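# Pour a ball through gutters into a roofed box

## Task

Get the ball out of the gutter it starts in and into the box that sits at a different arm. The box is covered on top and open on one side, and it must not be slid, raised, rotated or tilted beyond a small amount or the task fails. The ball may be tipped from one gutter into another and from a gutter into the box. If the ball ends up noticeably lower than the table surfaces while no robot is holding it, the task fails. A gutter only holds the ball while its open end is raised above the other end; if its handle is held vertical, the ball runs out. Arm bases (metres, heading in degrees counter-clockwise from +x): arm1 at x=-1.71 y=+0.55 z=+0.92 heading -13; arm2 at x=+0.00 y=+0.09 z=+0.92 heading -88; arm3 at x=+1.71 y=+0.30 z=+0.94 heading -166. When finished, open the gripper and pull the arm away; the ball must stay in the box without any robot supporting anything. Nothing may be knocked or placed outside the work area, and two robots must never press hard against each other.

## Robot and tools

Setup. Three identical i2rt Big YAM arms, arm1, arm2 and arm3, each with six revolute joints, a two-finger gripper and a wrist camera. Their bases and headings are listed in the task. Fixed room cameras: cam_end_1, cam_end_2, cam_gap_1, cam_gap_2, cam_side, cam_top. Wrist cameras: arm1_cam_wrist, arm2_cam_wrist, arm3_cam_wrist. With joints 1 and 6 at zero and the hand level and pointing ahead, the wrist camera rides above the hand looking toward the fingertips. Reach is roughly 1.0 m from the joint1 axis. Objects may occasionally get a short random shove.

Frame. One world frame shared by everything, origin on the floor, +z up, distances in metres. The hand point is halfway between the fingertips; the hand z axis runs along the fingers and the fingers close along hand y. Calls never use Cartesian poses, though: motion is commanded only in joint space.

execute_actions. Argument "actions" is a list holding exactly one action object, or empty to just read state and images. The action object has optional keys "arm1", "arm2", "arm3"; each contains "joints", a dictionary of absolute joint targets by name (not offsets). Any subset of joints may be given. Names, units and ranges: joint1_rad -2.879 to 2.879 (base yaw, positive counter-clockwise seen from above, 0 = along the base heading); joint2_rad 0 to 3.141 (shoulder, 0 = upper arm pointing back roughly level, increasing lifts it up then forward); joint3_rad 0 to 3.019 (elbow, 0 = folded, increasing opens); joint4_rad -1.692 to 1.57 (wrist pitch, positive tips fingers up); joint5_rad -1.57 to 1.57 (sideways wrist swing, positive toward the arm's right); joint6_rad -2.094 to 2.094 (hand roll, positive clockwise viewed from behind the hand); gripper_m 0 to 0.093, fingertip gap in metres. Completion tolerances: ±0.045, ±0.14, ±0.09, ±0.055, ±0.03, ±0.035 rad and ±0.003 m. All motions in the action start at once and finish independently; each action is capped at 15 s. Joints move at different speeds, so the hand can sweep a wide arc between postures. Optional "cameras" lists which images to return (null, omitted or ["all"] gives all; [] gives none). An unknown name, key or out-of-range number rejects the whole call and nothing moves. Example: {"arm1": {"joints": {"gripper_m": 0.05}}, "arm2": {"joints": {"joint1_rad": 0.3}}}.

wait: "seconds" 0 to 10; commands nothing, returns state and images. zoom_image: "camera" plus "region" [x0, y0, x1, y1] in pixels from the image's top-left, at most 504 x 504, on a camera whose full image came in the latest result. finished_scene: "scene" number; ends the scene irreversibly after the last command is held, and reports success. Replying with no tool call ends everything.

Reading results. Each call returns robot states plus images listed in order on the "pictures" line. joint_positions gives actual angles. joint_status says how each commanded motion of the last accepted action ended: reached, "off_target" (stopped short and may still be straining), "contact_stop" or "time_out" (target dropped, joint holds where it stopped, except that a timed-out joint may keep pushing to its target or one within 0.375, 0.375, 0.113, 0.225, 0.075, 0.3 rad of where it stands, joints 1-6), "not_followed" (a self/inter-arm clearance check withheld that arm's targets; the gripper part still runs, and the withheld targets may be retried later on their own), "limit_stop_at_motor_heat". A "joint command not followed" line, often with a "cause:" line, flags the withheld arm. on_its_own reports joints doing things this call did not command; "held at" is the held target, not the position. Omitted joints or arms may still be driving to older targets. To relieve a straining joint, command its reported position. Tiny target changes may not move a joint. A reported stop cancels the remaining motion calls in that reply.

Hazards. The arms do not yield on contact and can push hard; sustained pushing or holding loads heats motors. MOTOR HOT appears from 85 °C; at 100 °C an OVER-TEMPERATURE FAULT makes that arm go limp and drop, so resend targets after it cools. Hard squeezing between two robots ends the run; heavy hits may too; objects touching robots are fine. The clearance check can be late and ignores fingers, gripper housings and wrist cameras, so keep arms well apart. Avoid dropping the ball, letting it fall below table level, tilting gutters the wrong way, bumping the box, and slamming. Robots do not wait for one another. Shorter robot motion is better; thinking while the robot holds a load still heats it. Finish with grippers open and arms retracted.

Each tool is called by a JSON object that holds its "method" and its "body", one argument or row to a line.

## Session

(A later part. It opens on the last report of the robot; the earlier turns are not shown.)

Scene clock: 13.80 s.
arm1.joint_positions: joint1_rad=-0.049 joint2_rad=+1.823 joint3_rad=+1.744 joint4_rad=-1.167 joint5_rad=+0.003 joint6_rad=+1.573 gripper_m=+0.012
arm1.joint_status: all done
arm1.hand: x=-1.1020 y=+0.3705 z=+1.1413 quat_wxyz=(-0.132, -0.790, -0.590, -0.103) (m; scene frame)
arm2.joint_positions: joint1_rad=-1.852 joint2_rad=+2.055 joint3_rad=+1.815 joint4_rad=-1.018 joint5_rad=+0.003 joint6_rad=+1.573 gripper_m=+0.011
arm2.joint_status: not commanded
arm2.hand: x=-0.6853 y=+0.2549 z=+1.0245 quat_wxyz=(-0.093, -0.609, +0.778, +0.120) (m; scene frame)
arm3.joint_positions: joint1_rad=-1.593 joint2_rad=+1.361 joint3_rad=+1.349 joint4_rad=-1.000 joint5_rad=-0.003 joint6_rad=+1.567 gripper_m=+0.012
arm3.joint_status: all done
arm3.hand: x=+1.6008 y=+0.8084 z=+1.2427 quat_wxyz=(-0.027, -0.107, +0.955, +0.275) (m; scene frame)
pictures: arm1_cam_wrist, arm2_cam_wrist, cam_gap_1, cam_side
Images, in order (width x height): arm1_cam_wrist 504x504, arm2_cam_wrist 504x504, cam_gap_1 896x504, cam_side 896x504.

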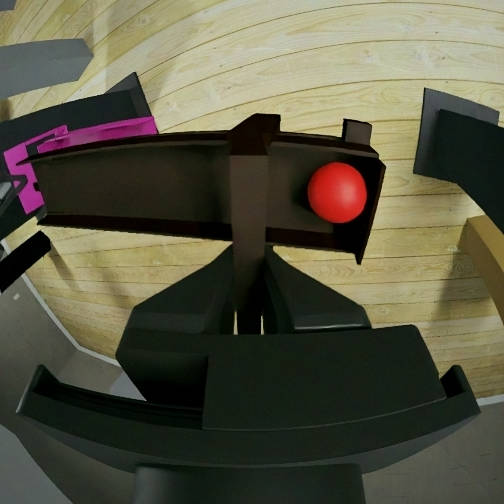

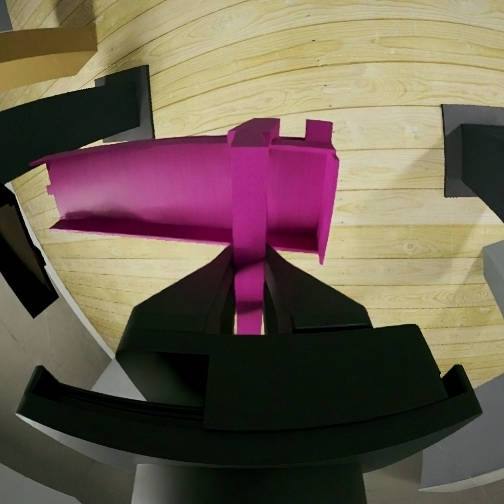

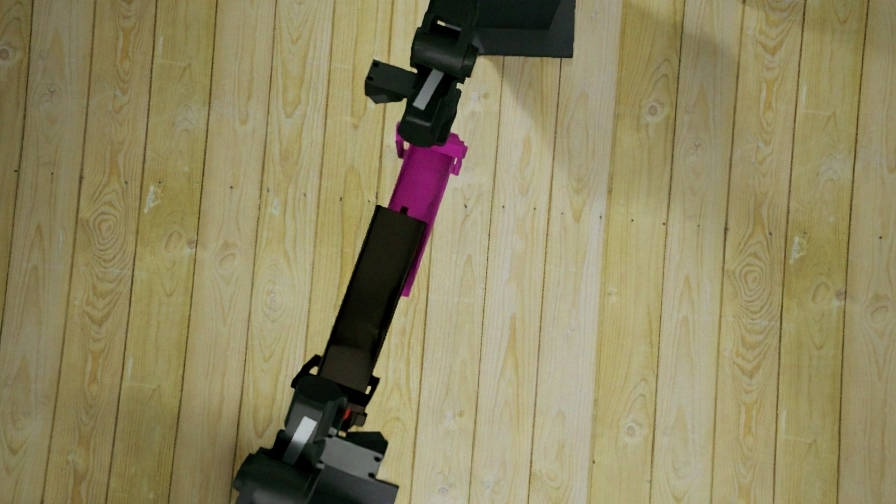

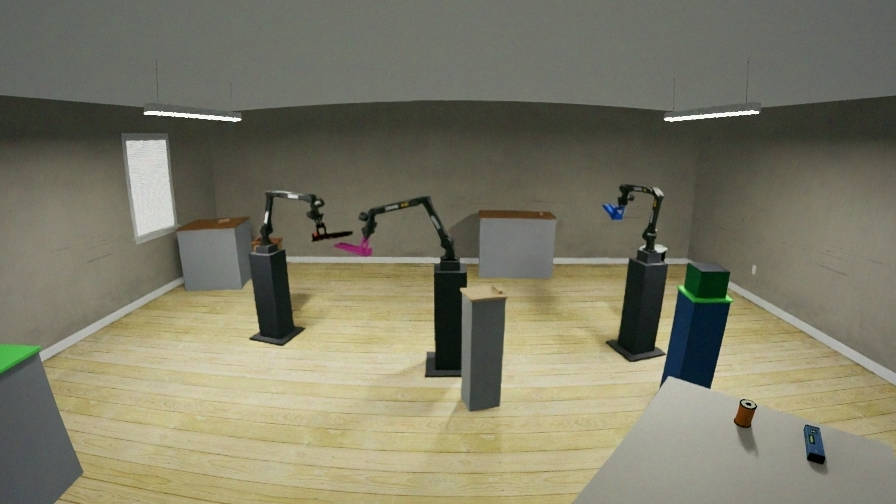

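{"method": "zoom_image", "body": {
  "camera": "cam_gap_1",
  "region": [320, 130, 490, 340]
}}

{"method": "zoom_image", "body": {
  "camera": "cam_side",
  "region": [295, 190, 395, 270]
}}

Region (320, 130, 490, 340) of cam_gap_1's 896x504 image, scaled by 2.400, with more detail than that image has; it fills the left 408 columns of this view, and the rest is white.

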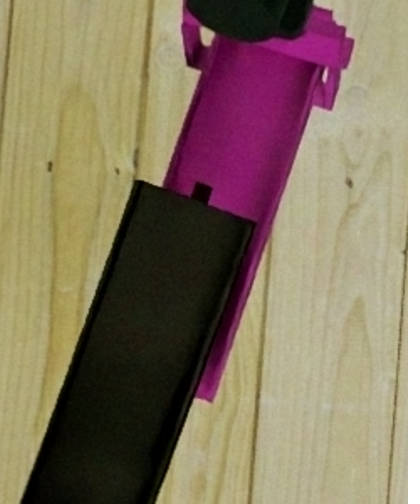

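Region (295, 190, 395, 270) of cam_side's 896x504 image, scaled by 5.040, with more detail than that image has; it fills the top 403 rows of this view, and the rest is white.

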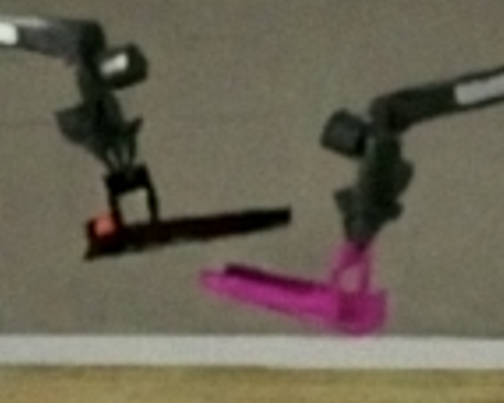

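{"method": "execute_actions", "body": {
  "actions": [
    {"arm1":{"joints":{"joint4_rad":-1.38}},"arm2":{"joints":{"joint4_rad":-1.05}},"arm3":{"joints":{"joint1_rad":-1.3}}}
  ],
  "cameras": ["arm1_cam_wrist","arm2_cam_wrist","cam_gap_1","cam_side"]
}}

Scene clock: 15.37 s.
arm1.joint_positions: joint1_rad=-0.049 joint2_rad=+1.823 joint3_rad=+1.744 joint4_rad=-1.368 joint5_rad=+0.003 joint6_rad=+1.573 gripper_m=+0.012
arm1.joint_status: all done
arm1.hand: x=-1.1481 y=+0.3840 z=+1.1298 quat_wxyz=(-0.052, -0.799, -0.598, -0.043) (m; scene frame)
arm2.joint_positions: joint1_rad=-1.852 joint2_rad=+2.055 joint3_rad=+1.815 joint4_rad=-1.047 joint5_rad=+0.003 joint6_rad=+1.573 gripper_m=+0.011
arm2.joint_status: all done
arm2.hand: x=-0.6787 y=+0.2533 z=+1.0224 quat_wxyz=(-0.085, -0.611, +0.780, +0.109) (m; scene frame)
arm3.joint_positions: joint1_rad=-1.296 joint2_rad=+1.361 joint3_rad=+1.349 joint4_rad=-1.000 joint5_rad=-0.003 joint6_rad=+1.564 gripper_m=+0.012
arm3.joint_status: all done
arm3.hand: x=+1.4565 y=+0.7533 z=+1.2415 quat_wxyz=(-0.067, -0.249, +0.929, +0.267) (m; scene frame)
pictures: arm1_cam_wrist, arm2_cam_wrist, cam_gap_1, cam_side
Images, in order (width x height): arm1_cam_wrist 504x504, arm2_cam_wrist 504x504, cam_gap_1 896x504, cam_side 896x504.

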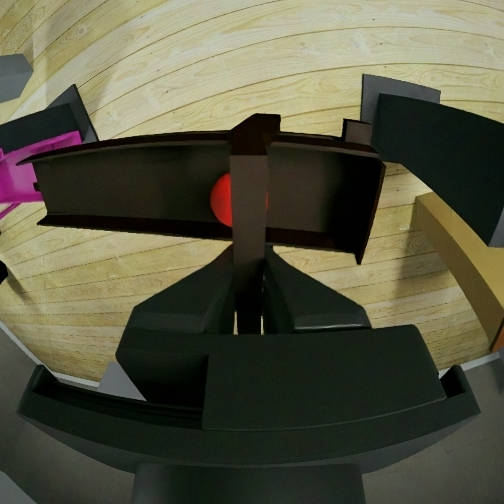

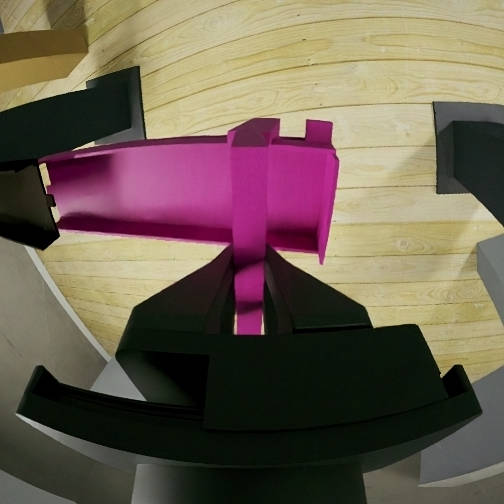

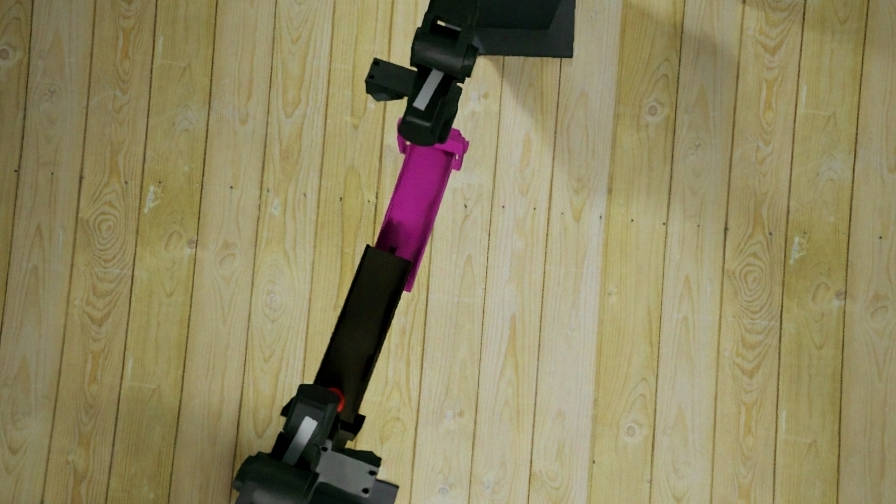

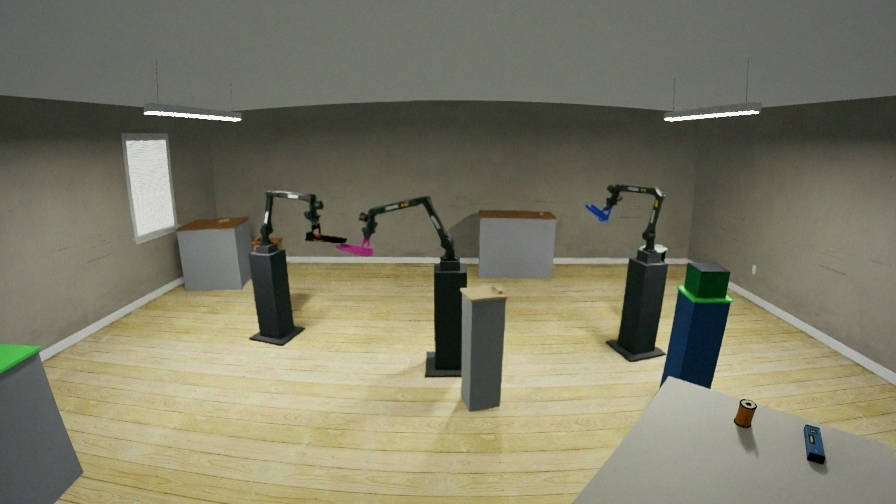

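{"method": "execute_actions", "body": {
  "actions": [
    {"arm2":{"joints":{"joint1_rad":-1.872}}}
  ],
  "cameras": ["arm1_cam_wrist","arm2_cam_wrist","cam_gap_1"]
}}

Scene clock: 17.07 s.
arm1.joint_positions: joint1_rad=-0.049 joint2_rad=+1.823 joint3_rad=+1.744 joint4_rad=-1.371 joint5_rad=+0.002 joint6_rad=+1.573 gripper_m=+0.012
arm1.joint_status: not commanded
arm1.hand: x=-1.1487 y=+0.3843 z=+1.1298 quat_wxyz=(-0.051, -0.799, -0.598, -0.042) (m; scene frame)
arm2.joint_positions: joint1_rad=-1.864 joint2_rad=+2.055 joint3_rad=+1.815 joint4_rad=-1.053 joint5_rad=+0.001 joint6_rad=+1.575 gripper_m=+0.011
arm2.joint_status: all done
arm2.hand: x=-0.6753 y=+0.2606 z=+1.0220 quat_wxyz=(-0.083, -0.606, +0.784, +0.107) (m; scene frame)
arm3.joint_positions: joint1_rad=-1.296 joint2_rad=+1.361 joint3_rad=+1.349 joint4_rad=-1.000 joint5_rad=-0.003 joint6_rad=+1.564 gripper_m=+0.012
arm3.joint_status: not commanded
arm3.hand: x=+1.4565 y=+0.7533 z=+1.2415 quat_wxyz=(-0.067, -0.249, +0.929, +0.267) (m; scene frame)
pictures: arm1_cam_wrist, arm2_cam_wrist, cam_gap_1
Images, in order (width x height): arm1_cam_wrist 504x504, arm2_cam_wrist 504x504, cam_gap_1 896x504.

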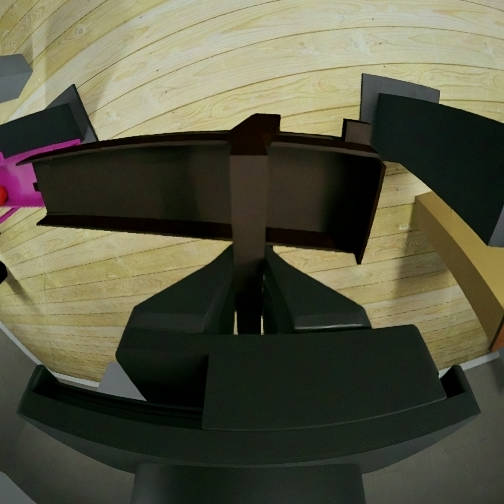

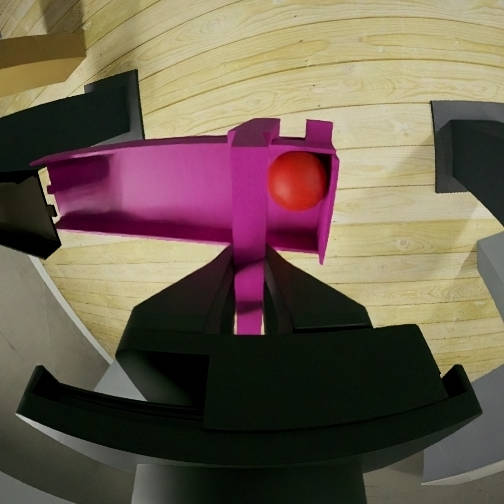

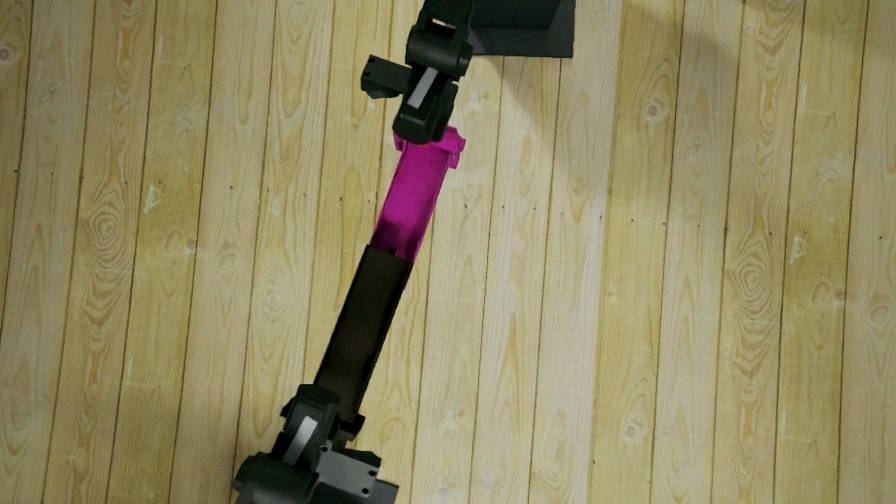

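{"method": "execute_actions", "body": {
  "actions": [
    {"arm1":{"joints":{"joint1_rad":2.078,"joint2_rad":1.55,"joint3_rad":1.76,"joint4_rad":-1.3,"joint5_rad":-0.22,"joint6_rad":0.147}},"arm2":{"joints":{"joint1_rad":1.648,"joint2_rad":1.80,"joint4_rad":-1.01}},"arm3":{"joints":{"joint1_rad":-0.1,"joint2_rad":1.93,"joint3_rad":1.66,"joint4_rad":-1.07,"joint6_rad":1.575}}}
  ],
  "cameras": ["arm2_cam_wrist","arm3_cam_wrist","cam_gap_2","cam_side"]
}}

Scene clock: 20.93 s.
arm1.joint_positions: joint1_rad=+2.085 joint2_rad=+1.568 joint3_rad=+1.744 joint4_rad=-1.312 joint5_rad=-0.218 joint6_rad=+0.158 gripper_m=+0.011
arm1.joint_status: all done
arm1.hand: x=-1.9115 y=+1.0838 z=+1.2751 quat_wxyz=(-0.032, +0.744, -0.625, -0.235) (m; scene frame)
arm2.joint_positions: joint1_rad=+1.654 joint2_rad=+1.832 joint3_rad=+1.826 joint4_rad=-1.011 joint5_rad=-0.003 joint6_rad=+1.575 gripper_m=+0.011
arm2.joint_status: all done
arm2.hand: x=+0.6894 y=+0.1741 z=+1.1917 quat_wxyz=(-0.183, -0.637, -0.720, -0.207) (m; scene frame)
arm3.joint_positions: joint1_rad=-0.100 joint2_rad=+1.946 joint3_rad=+1.624 joint4_rad=-1.066 joint5_rad=-0.003 joint6_rad=+1.570 gripper_m=+0.012
arm3.joint_status: all done
arm3.hand: x=+1.0894 y=+0.2124 z=+1.0308 quat_wxyz=(-0.066, -0.752, +0.653, +0.057) (m; scene frame)
pictures: arm2_cam_wrist, arm3_cam_wrist, cam_gap_2, cam_side
Images, in order (width x height): arm2_cam_wrist 504x504, arm3_cam_wrist 504x504, cam_gap_2 896x504, cam_side 896x504.

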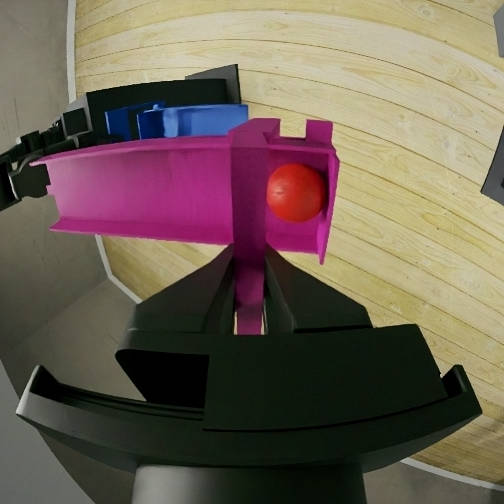

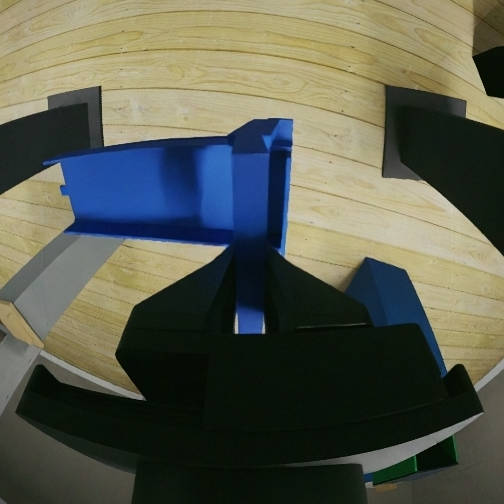

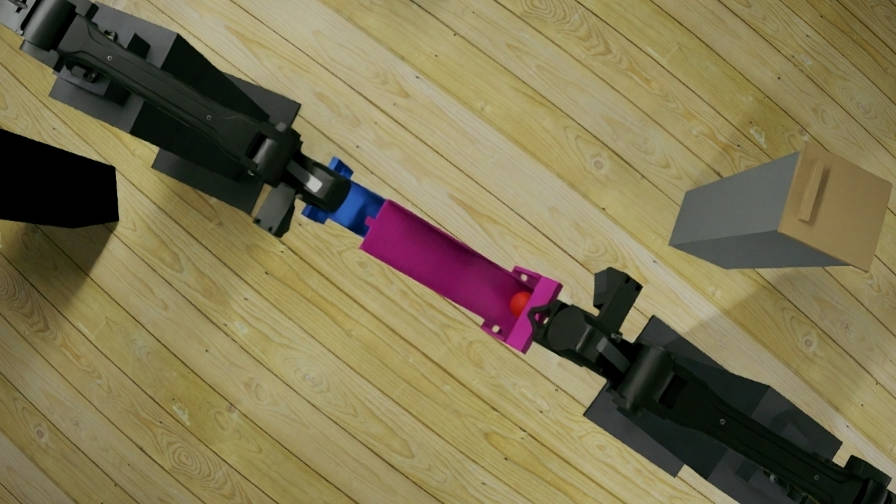

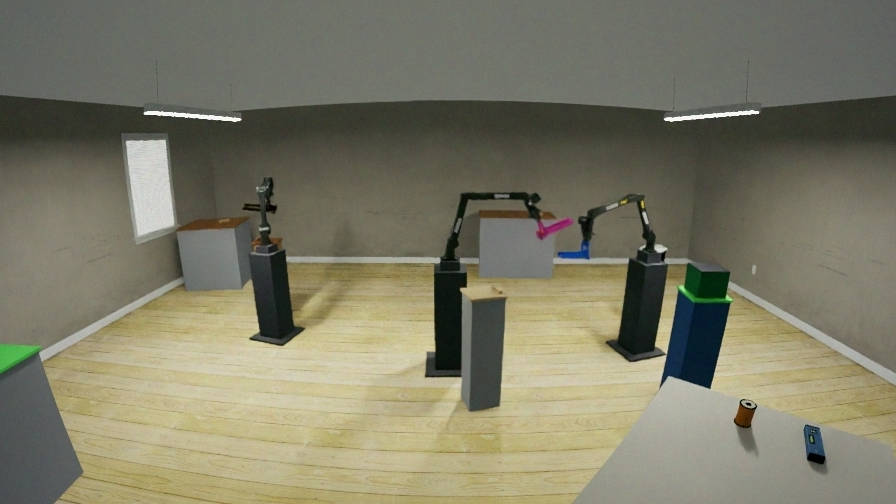

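{"method": "execute_actions", "body": {
  "actions": [
    {"arm1":{"joints":{"joint2_rad":1.755,"joint3_rad":1.385,"joint4_rad":-1.14}},"arm2":{"joints":{"joint4_rad":-1.295}},"arm3":{"joints":{"joint2_rad":2.085,"joint3_rad":1.915,"joint4_rad":-1.035}}}
  ],
  "cameras": ["arm2_cam_wrist","arm3_cam_wrist","cam_gap_2","cam_side","arm1_cam_wrist"]
}}

Scene clock: 22.63 s.
arm1.joint_positions: joint1_rad=+2.081 joint2_rad=+1.755 joint3_rad=+1.362 joint4_rad=-1.149 joint5_rad=-0.215 joint6_rad=+0.156 gripper_m=+0.011
arm1.joint_status: all done
arm1.hand: x=-1.8925 y=+1.0392 z=+1.0204 quat_wxyz=(+0.076, +0.746, -0.658, -0.068) (m; scene frame)
arm2.joint_positions: joint1_rad=+1.654 joint2_rad=+1.832 joint3_rad=+1.826 joint4_rad=-1.293 joint5_rad=-0.003 joint6_rad=+1.575 gripper_m=+0.011
arm2.joint_status: all done
arm2.hand: x=+0.6268 y=+0.1661 z=+1.1636 quat_wxyz=(-0.092, -0.657, -0.741, -0.104) (m; scene frame)
arm3.joint_positions: joint1_rad=-0.100 joint2_rad=+2.100 joint3_rad=+1.837 joint4_rad=-1.044 joint5_rad=-0.003 joint6_rad=+1.570 gripper_m=+0.012
arm3.joint_status: all done
arm3.hand: x=+1.0166 y=+0.2022 z=+1.0213 quat_wxyz=(-0.097, -0.749, +0.650, +0.083) (m; scene frame)
pictures: arm1_cam_wrist, arm2_cam_wrist, arm3_cam_wrist, cam_gap_2, cam_side
Images, in order (width x height): arm1_cam_wrist 504x504, arm2_cam_wrist 504x504, arm3_cam_wrist 504x504, cam_gap_2 896x504, cam_side 896x504.

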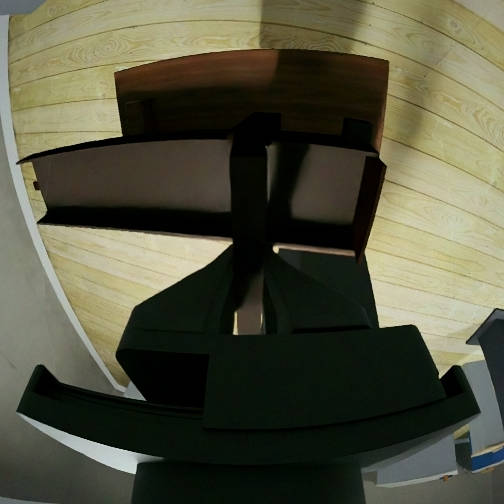

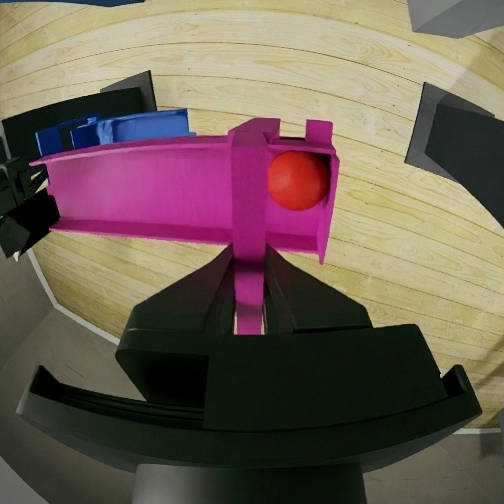

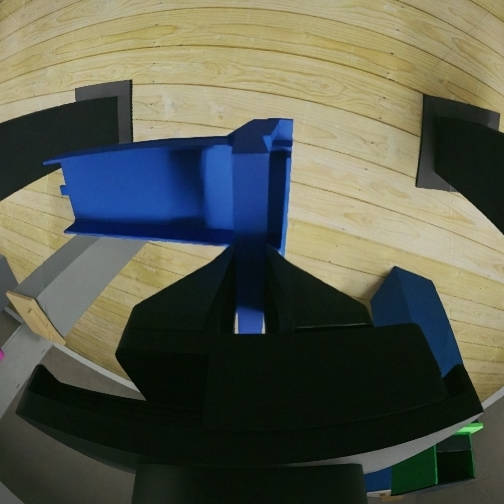

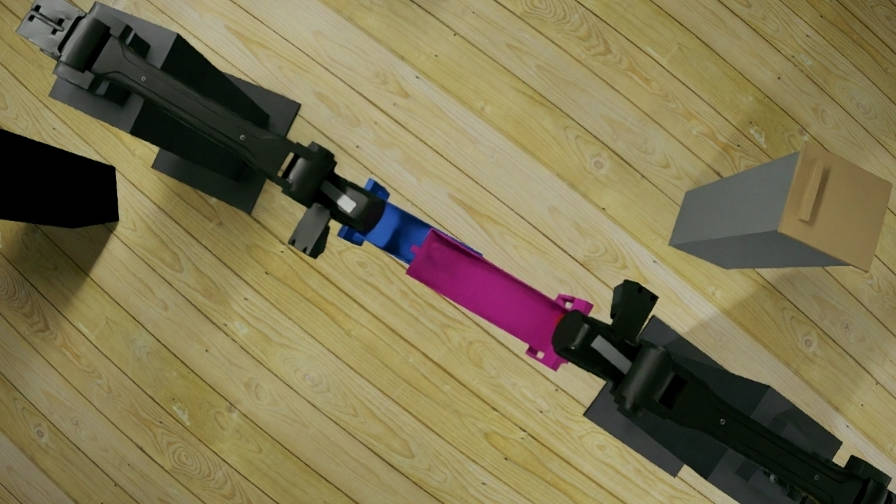

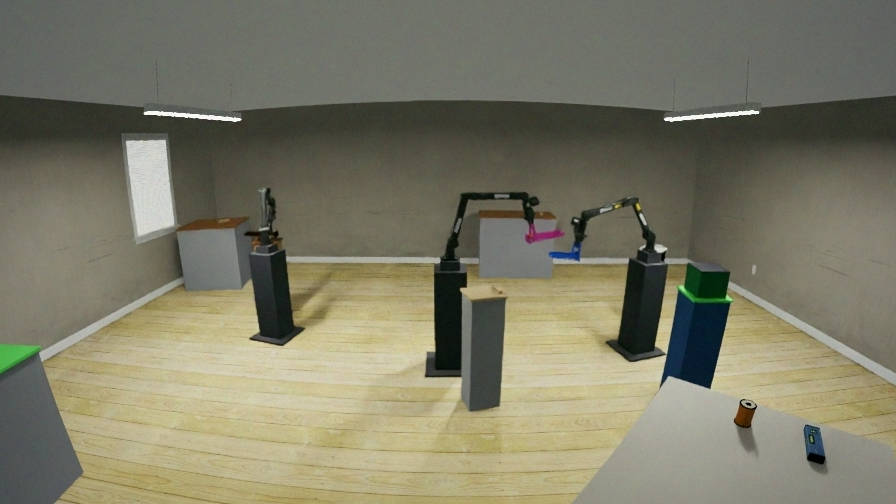

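{"method": "zoom_image", "body": {
  "camera": "cam_gap_2",
  "region": [330, 160, 610, 380]
}}

{"method": "zoom_image", "body": {
  "camera": "cam_side",
  "region": [510, 190, 610, 270]
}}

Region (330, 160, 610, 380) of cam_gap_2's 896x504 image, scaled by 1.800, with more detail than that image has; it fills the top 396 rows of this view, and the rest is white.

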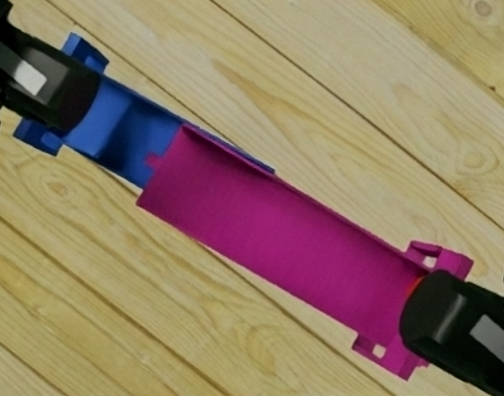

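Region (510, 190, 610, 270) of cam_side's 896x504 image, scaled by 5.040, with more detail than that image has; it fills the top 403 rows of this view, and the rest is white.

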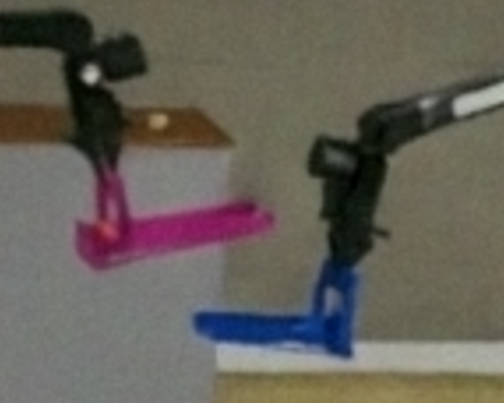

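{"method": "execute_actions", "body": {
  "actions": [
    {"arm1":{"joints":{"joint2_rad":1.805,"joint3_rad":1.345,"joint4_rad":-1.075}},"arm2":{"joints":{"joint3_rad":1.745,"joint4_rad":-1.385}},"arm3":{"joints":{"joint4_rad":-0.955}}}
  ],
  "cameras": ["arm2_cam_wrist","arm3_cam_wrist","cam_gap_2","cam_side"]
}}

Scene clock: 23.87 s.
arm1.joint_positions: joint1_rad=+2.081 joint2_rad=+1.801 joint3_rad=+1.348 joint4_rad=-1.089 joint5_rad=-0.215 joint6_rad=+0.156 gripper_m=+0.011
arm1.joint_status: all done
arm1.hand: x=-1.8940 y=+1.0460 z=+0.9928 quat_wxyz=(+0.077, +0.746, -0.658, -0.067) (m; scene frame)
arm2.joint_positions: joint1_rad=+1.654 joint2_rad=+1.824 joint3_rad=+1.733 joint4_rad=-1.386 joint5_rad=-0.003 joint6_rad=+1.575 gripper_m=+0.011
arm2.joint_status: all done
arm2.hand: x=+0.5800 y=+0.1600 z=+1.1241 quat_wxyz=(-0.033, -0.662, -0.748, -0.037) (m; scene frame)
arm3.joint_positions: joint1_rad=-0.100 joint2_rad=+2.100 joint3_rad=+1.837 joint4_rad=-0.972 joint5_rad=-0.003 joint6_rad=+1.570 gripper_m=+0.012
arm3.joint_status: all done
arm3.hand: x=+0.9998 y=+0.1999 z=+1.0264 quat_wxyz=(-0.124, -0.745, +0.647, +0.107) (m; scene frame)
pictures: arm2_cam_wrist, arm3_cam_wrist, cam_gap_2, cam_side
Images, in order (width x height): arm2_cam_wrist 504x504, arm3_cam_wrist 504x504, cam_gap_2 896x504, cam_side 896x504.

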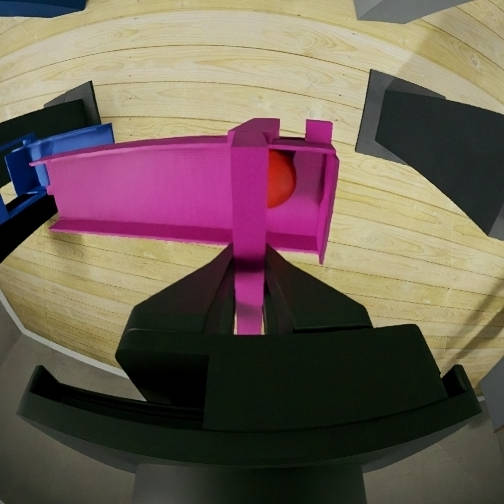

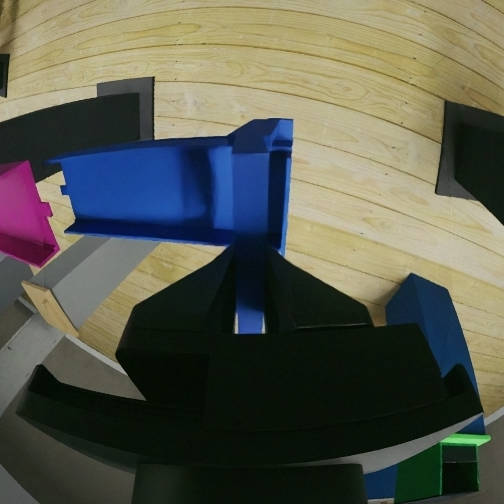

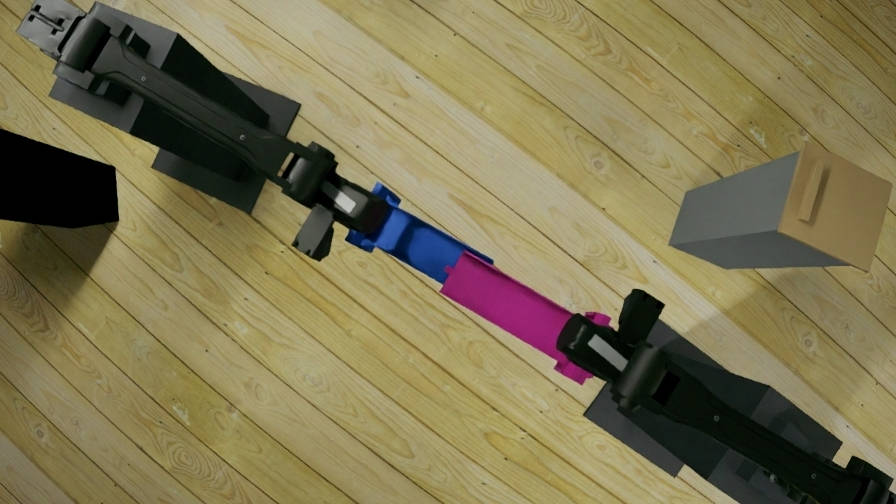

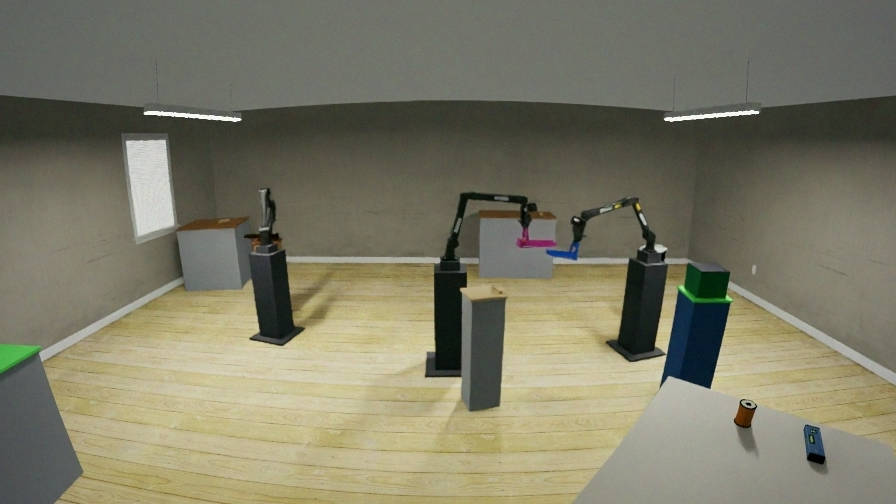

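{"method": "wait", "body": {
  "seconds": 2.5
}}

Scene clock: 26.40 s.
arm1.joint_positions: joint1_rad=+2.081 joint2_rad=+1.801 joint3_rad=+1.348 joint4_rad=-1.089 joint5_rad=-0.215 joint6_rad=+0.156 gripper_m=+0.011
arm1.joint_status: all done
arm1.hand: x=-1.8940 y=+1.0460 z=+0.9928 quat_wxyz=(+0.077, +0.746, -0.658, -0.067) (m; scene frame)
arm2.joint_positions: joint1_rad=+1.654 joint2_rad=+1.824 joint3_rad=+1.733 joint4_rad=-1.386 joint5_rad=-0.003 joint6_rad=+1.575 gripper_m=+0.011
arm2.joint_status: all done
arm2.hand: x=+0.5800 y=+0.1600 z=+1.1241 quat_wxyz=(-0.033, -0.662, -0.748, -0.037) (m; scene frame)
arm3.joint_positions: joint1_rad=-0.100 joint2_rad=+2.100 joint3_rad=+1.837 joint4_rad=-0.969 joint5_rad=-0.002 joint6_rad=+1.570 gripper_m=+0.012
arm3.joint_status: all done
arm3.hand: x=+0.9990 y=+0.2000 z=+1.0266 quat_wxyz=(-0.124, -0.744, +0.647, +0.108) (m; scene frame)
wait: 2.50 s; at rest by 0.23 s
pictures: arm1_cam_wrist, arm2_cam_wrist, arm3_cam_wrist, cam_end_1, cam_end_2, cam_gap_1, cam_gap_2, cam_side, cam_top
Images, in order (width x height): arm1_cam_wrist 504x504, arm2_cam_wrist 504x504, arm3_cam_wrist 504x504, cam_end_1 896x504, cam_end_2 896x504, cam_gap_1 896x504, cam_gap_2 896x504, cam_side 896x504, cam_top 896x504.

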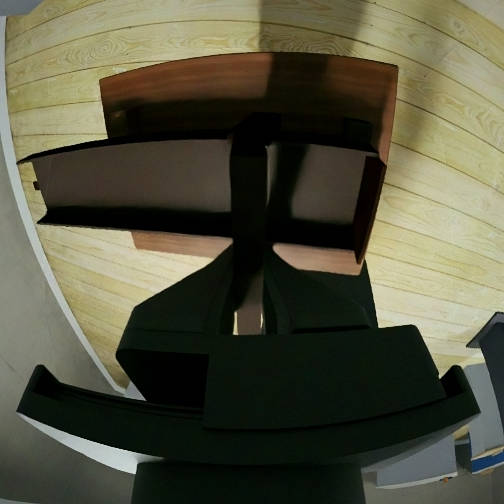

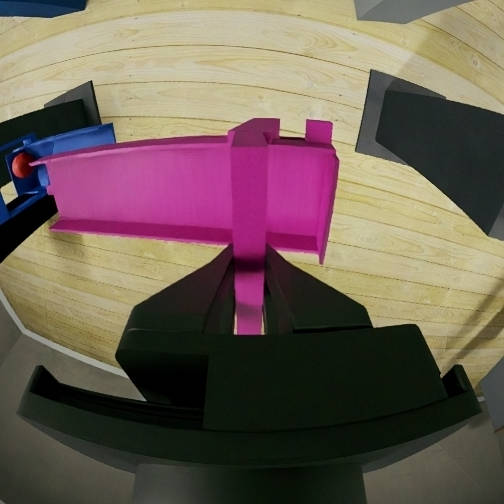

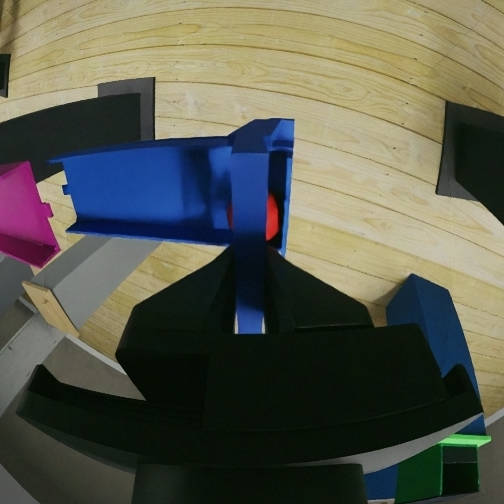

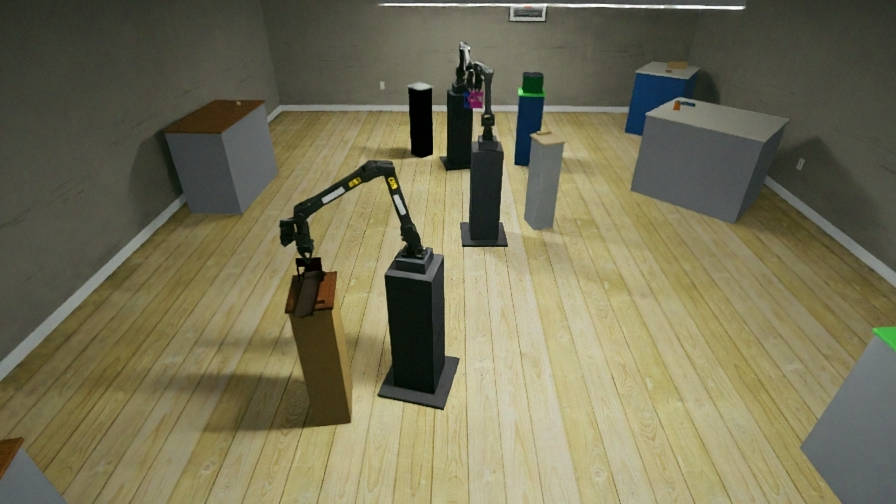

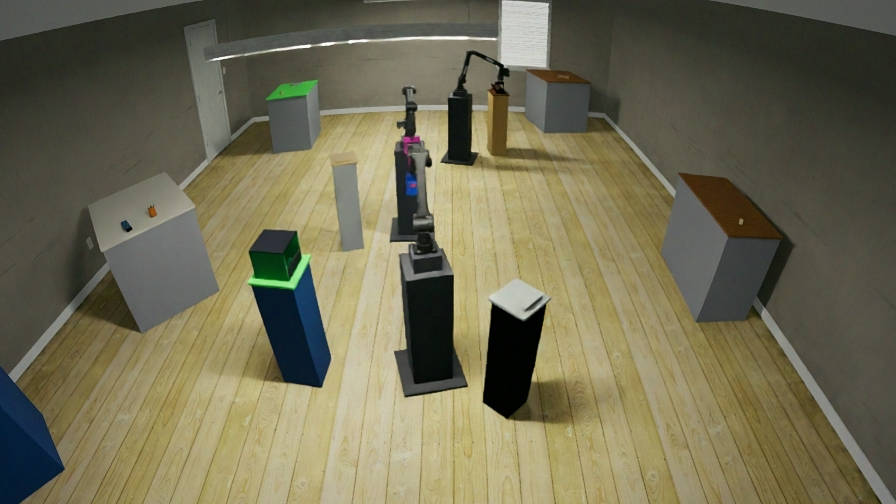

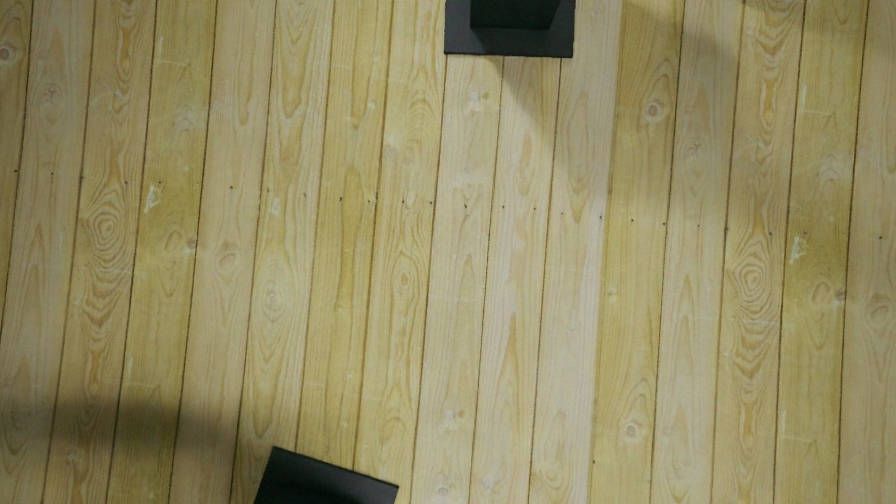

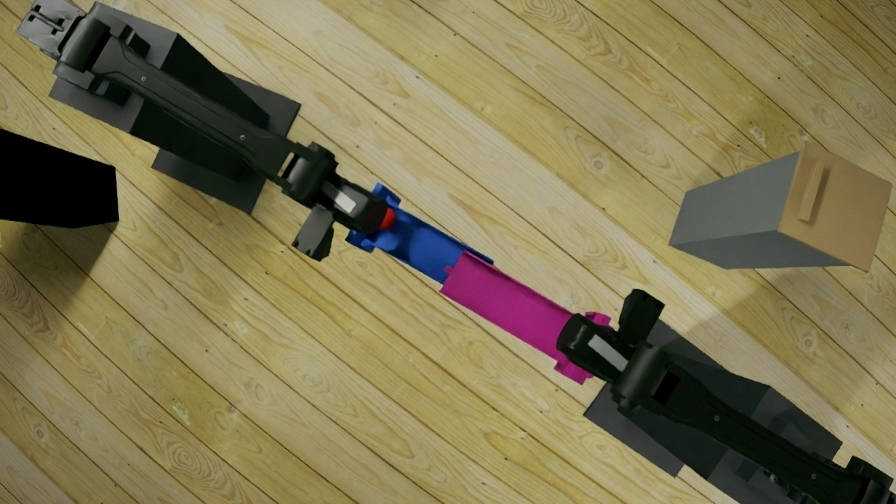

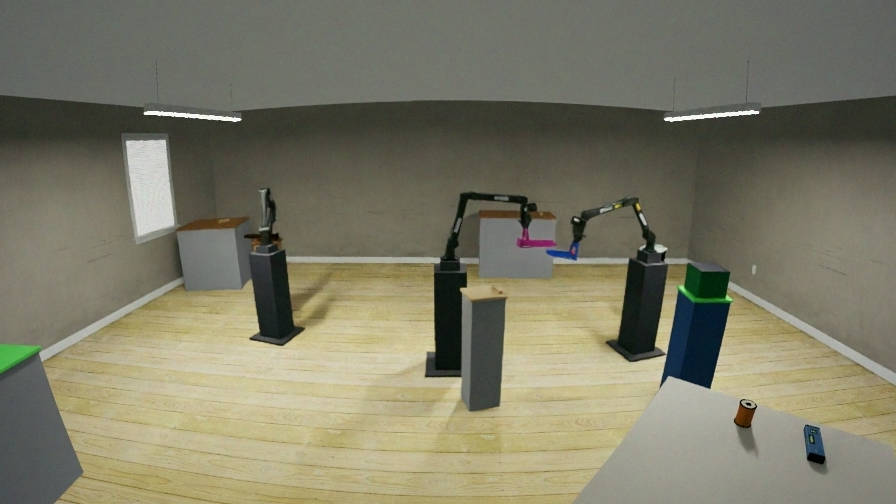

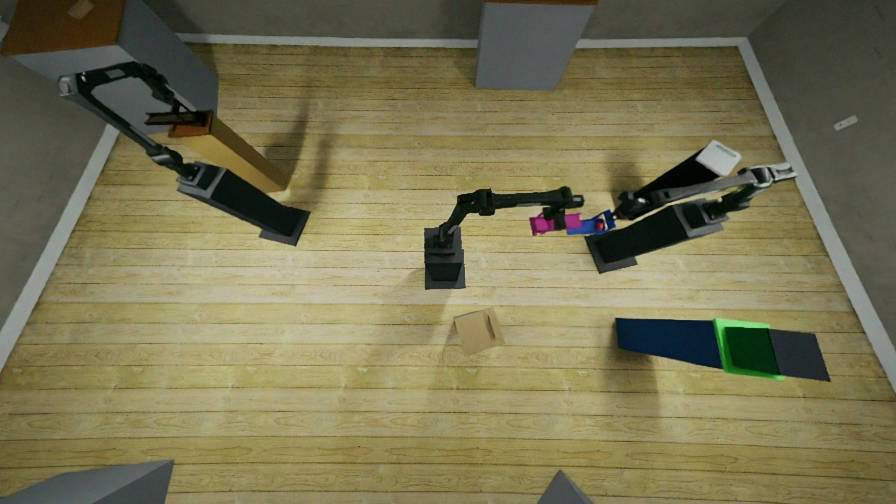

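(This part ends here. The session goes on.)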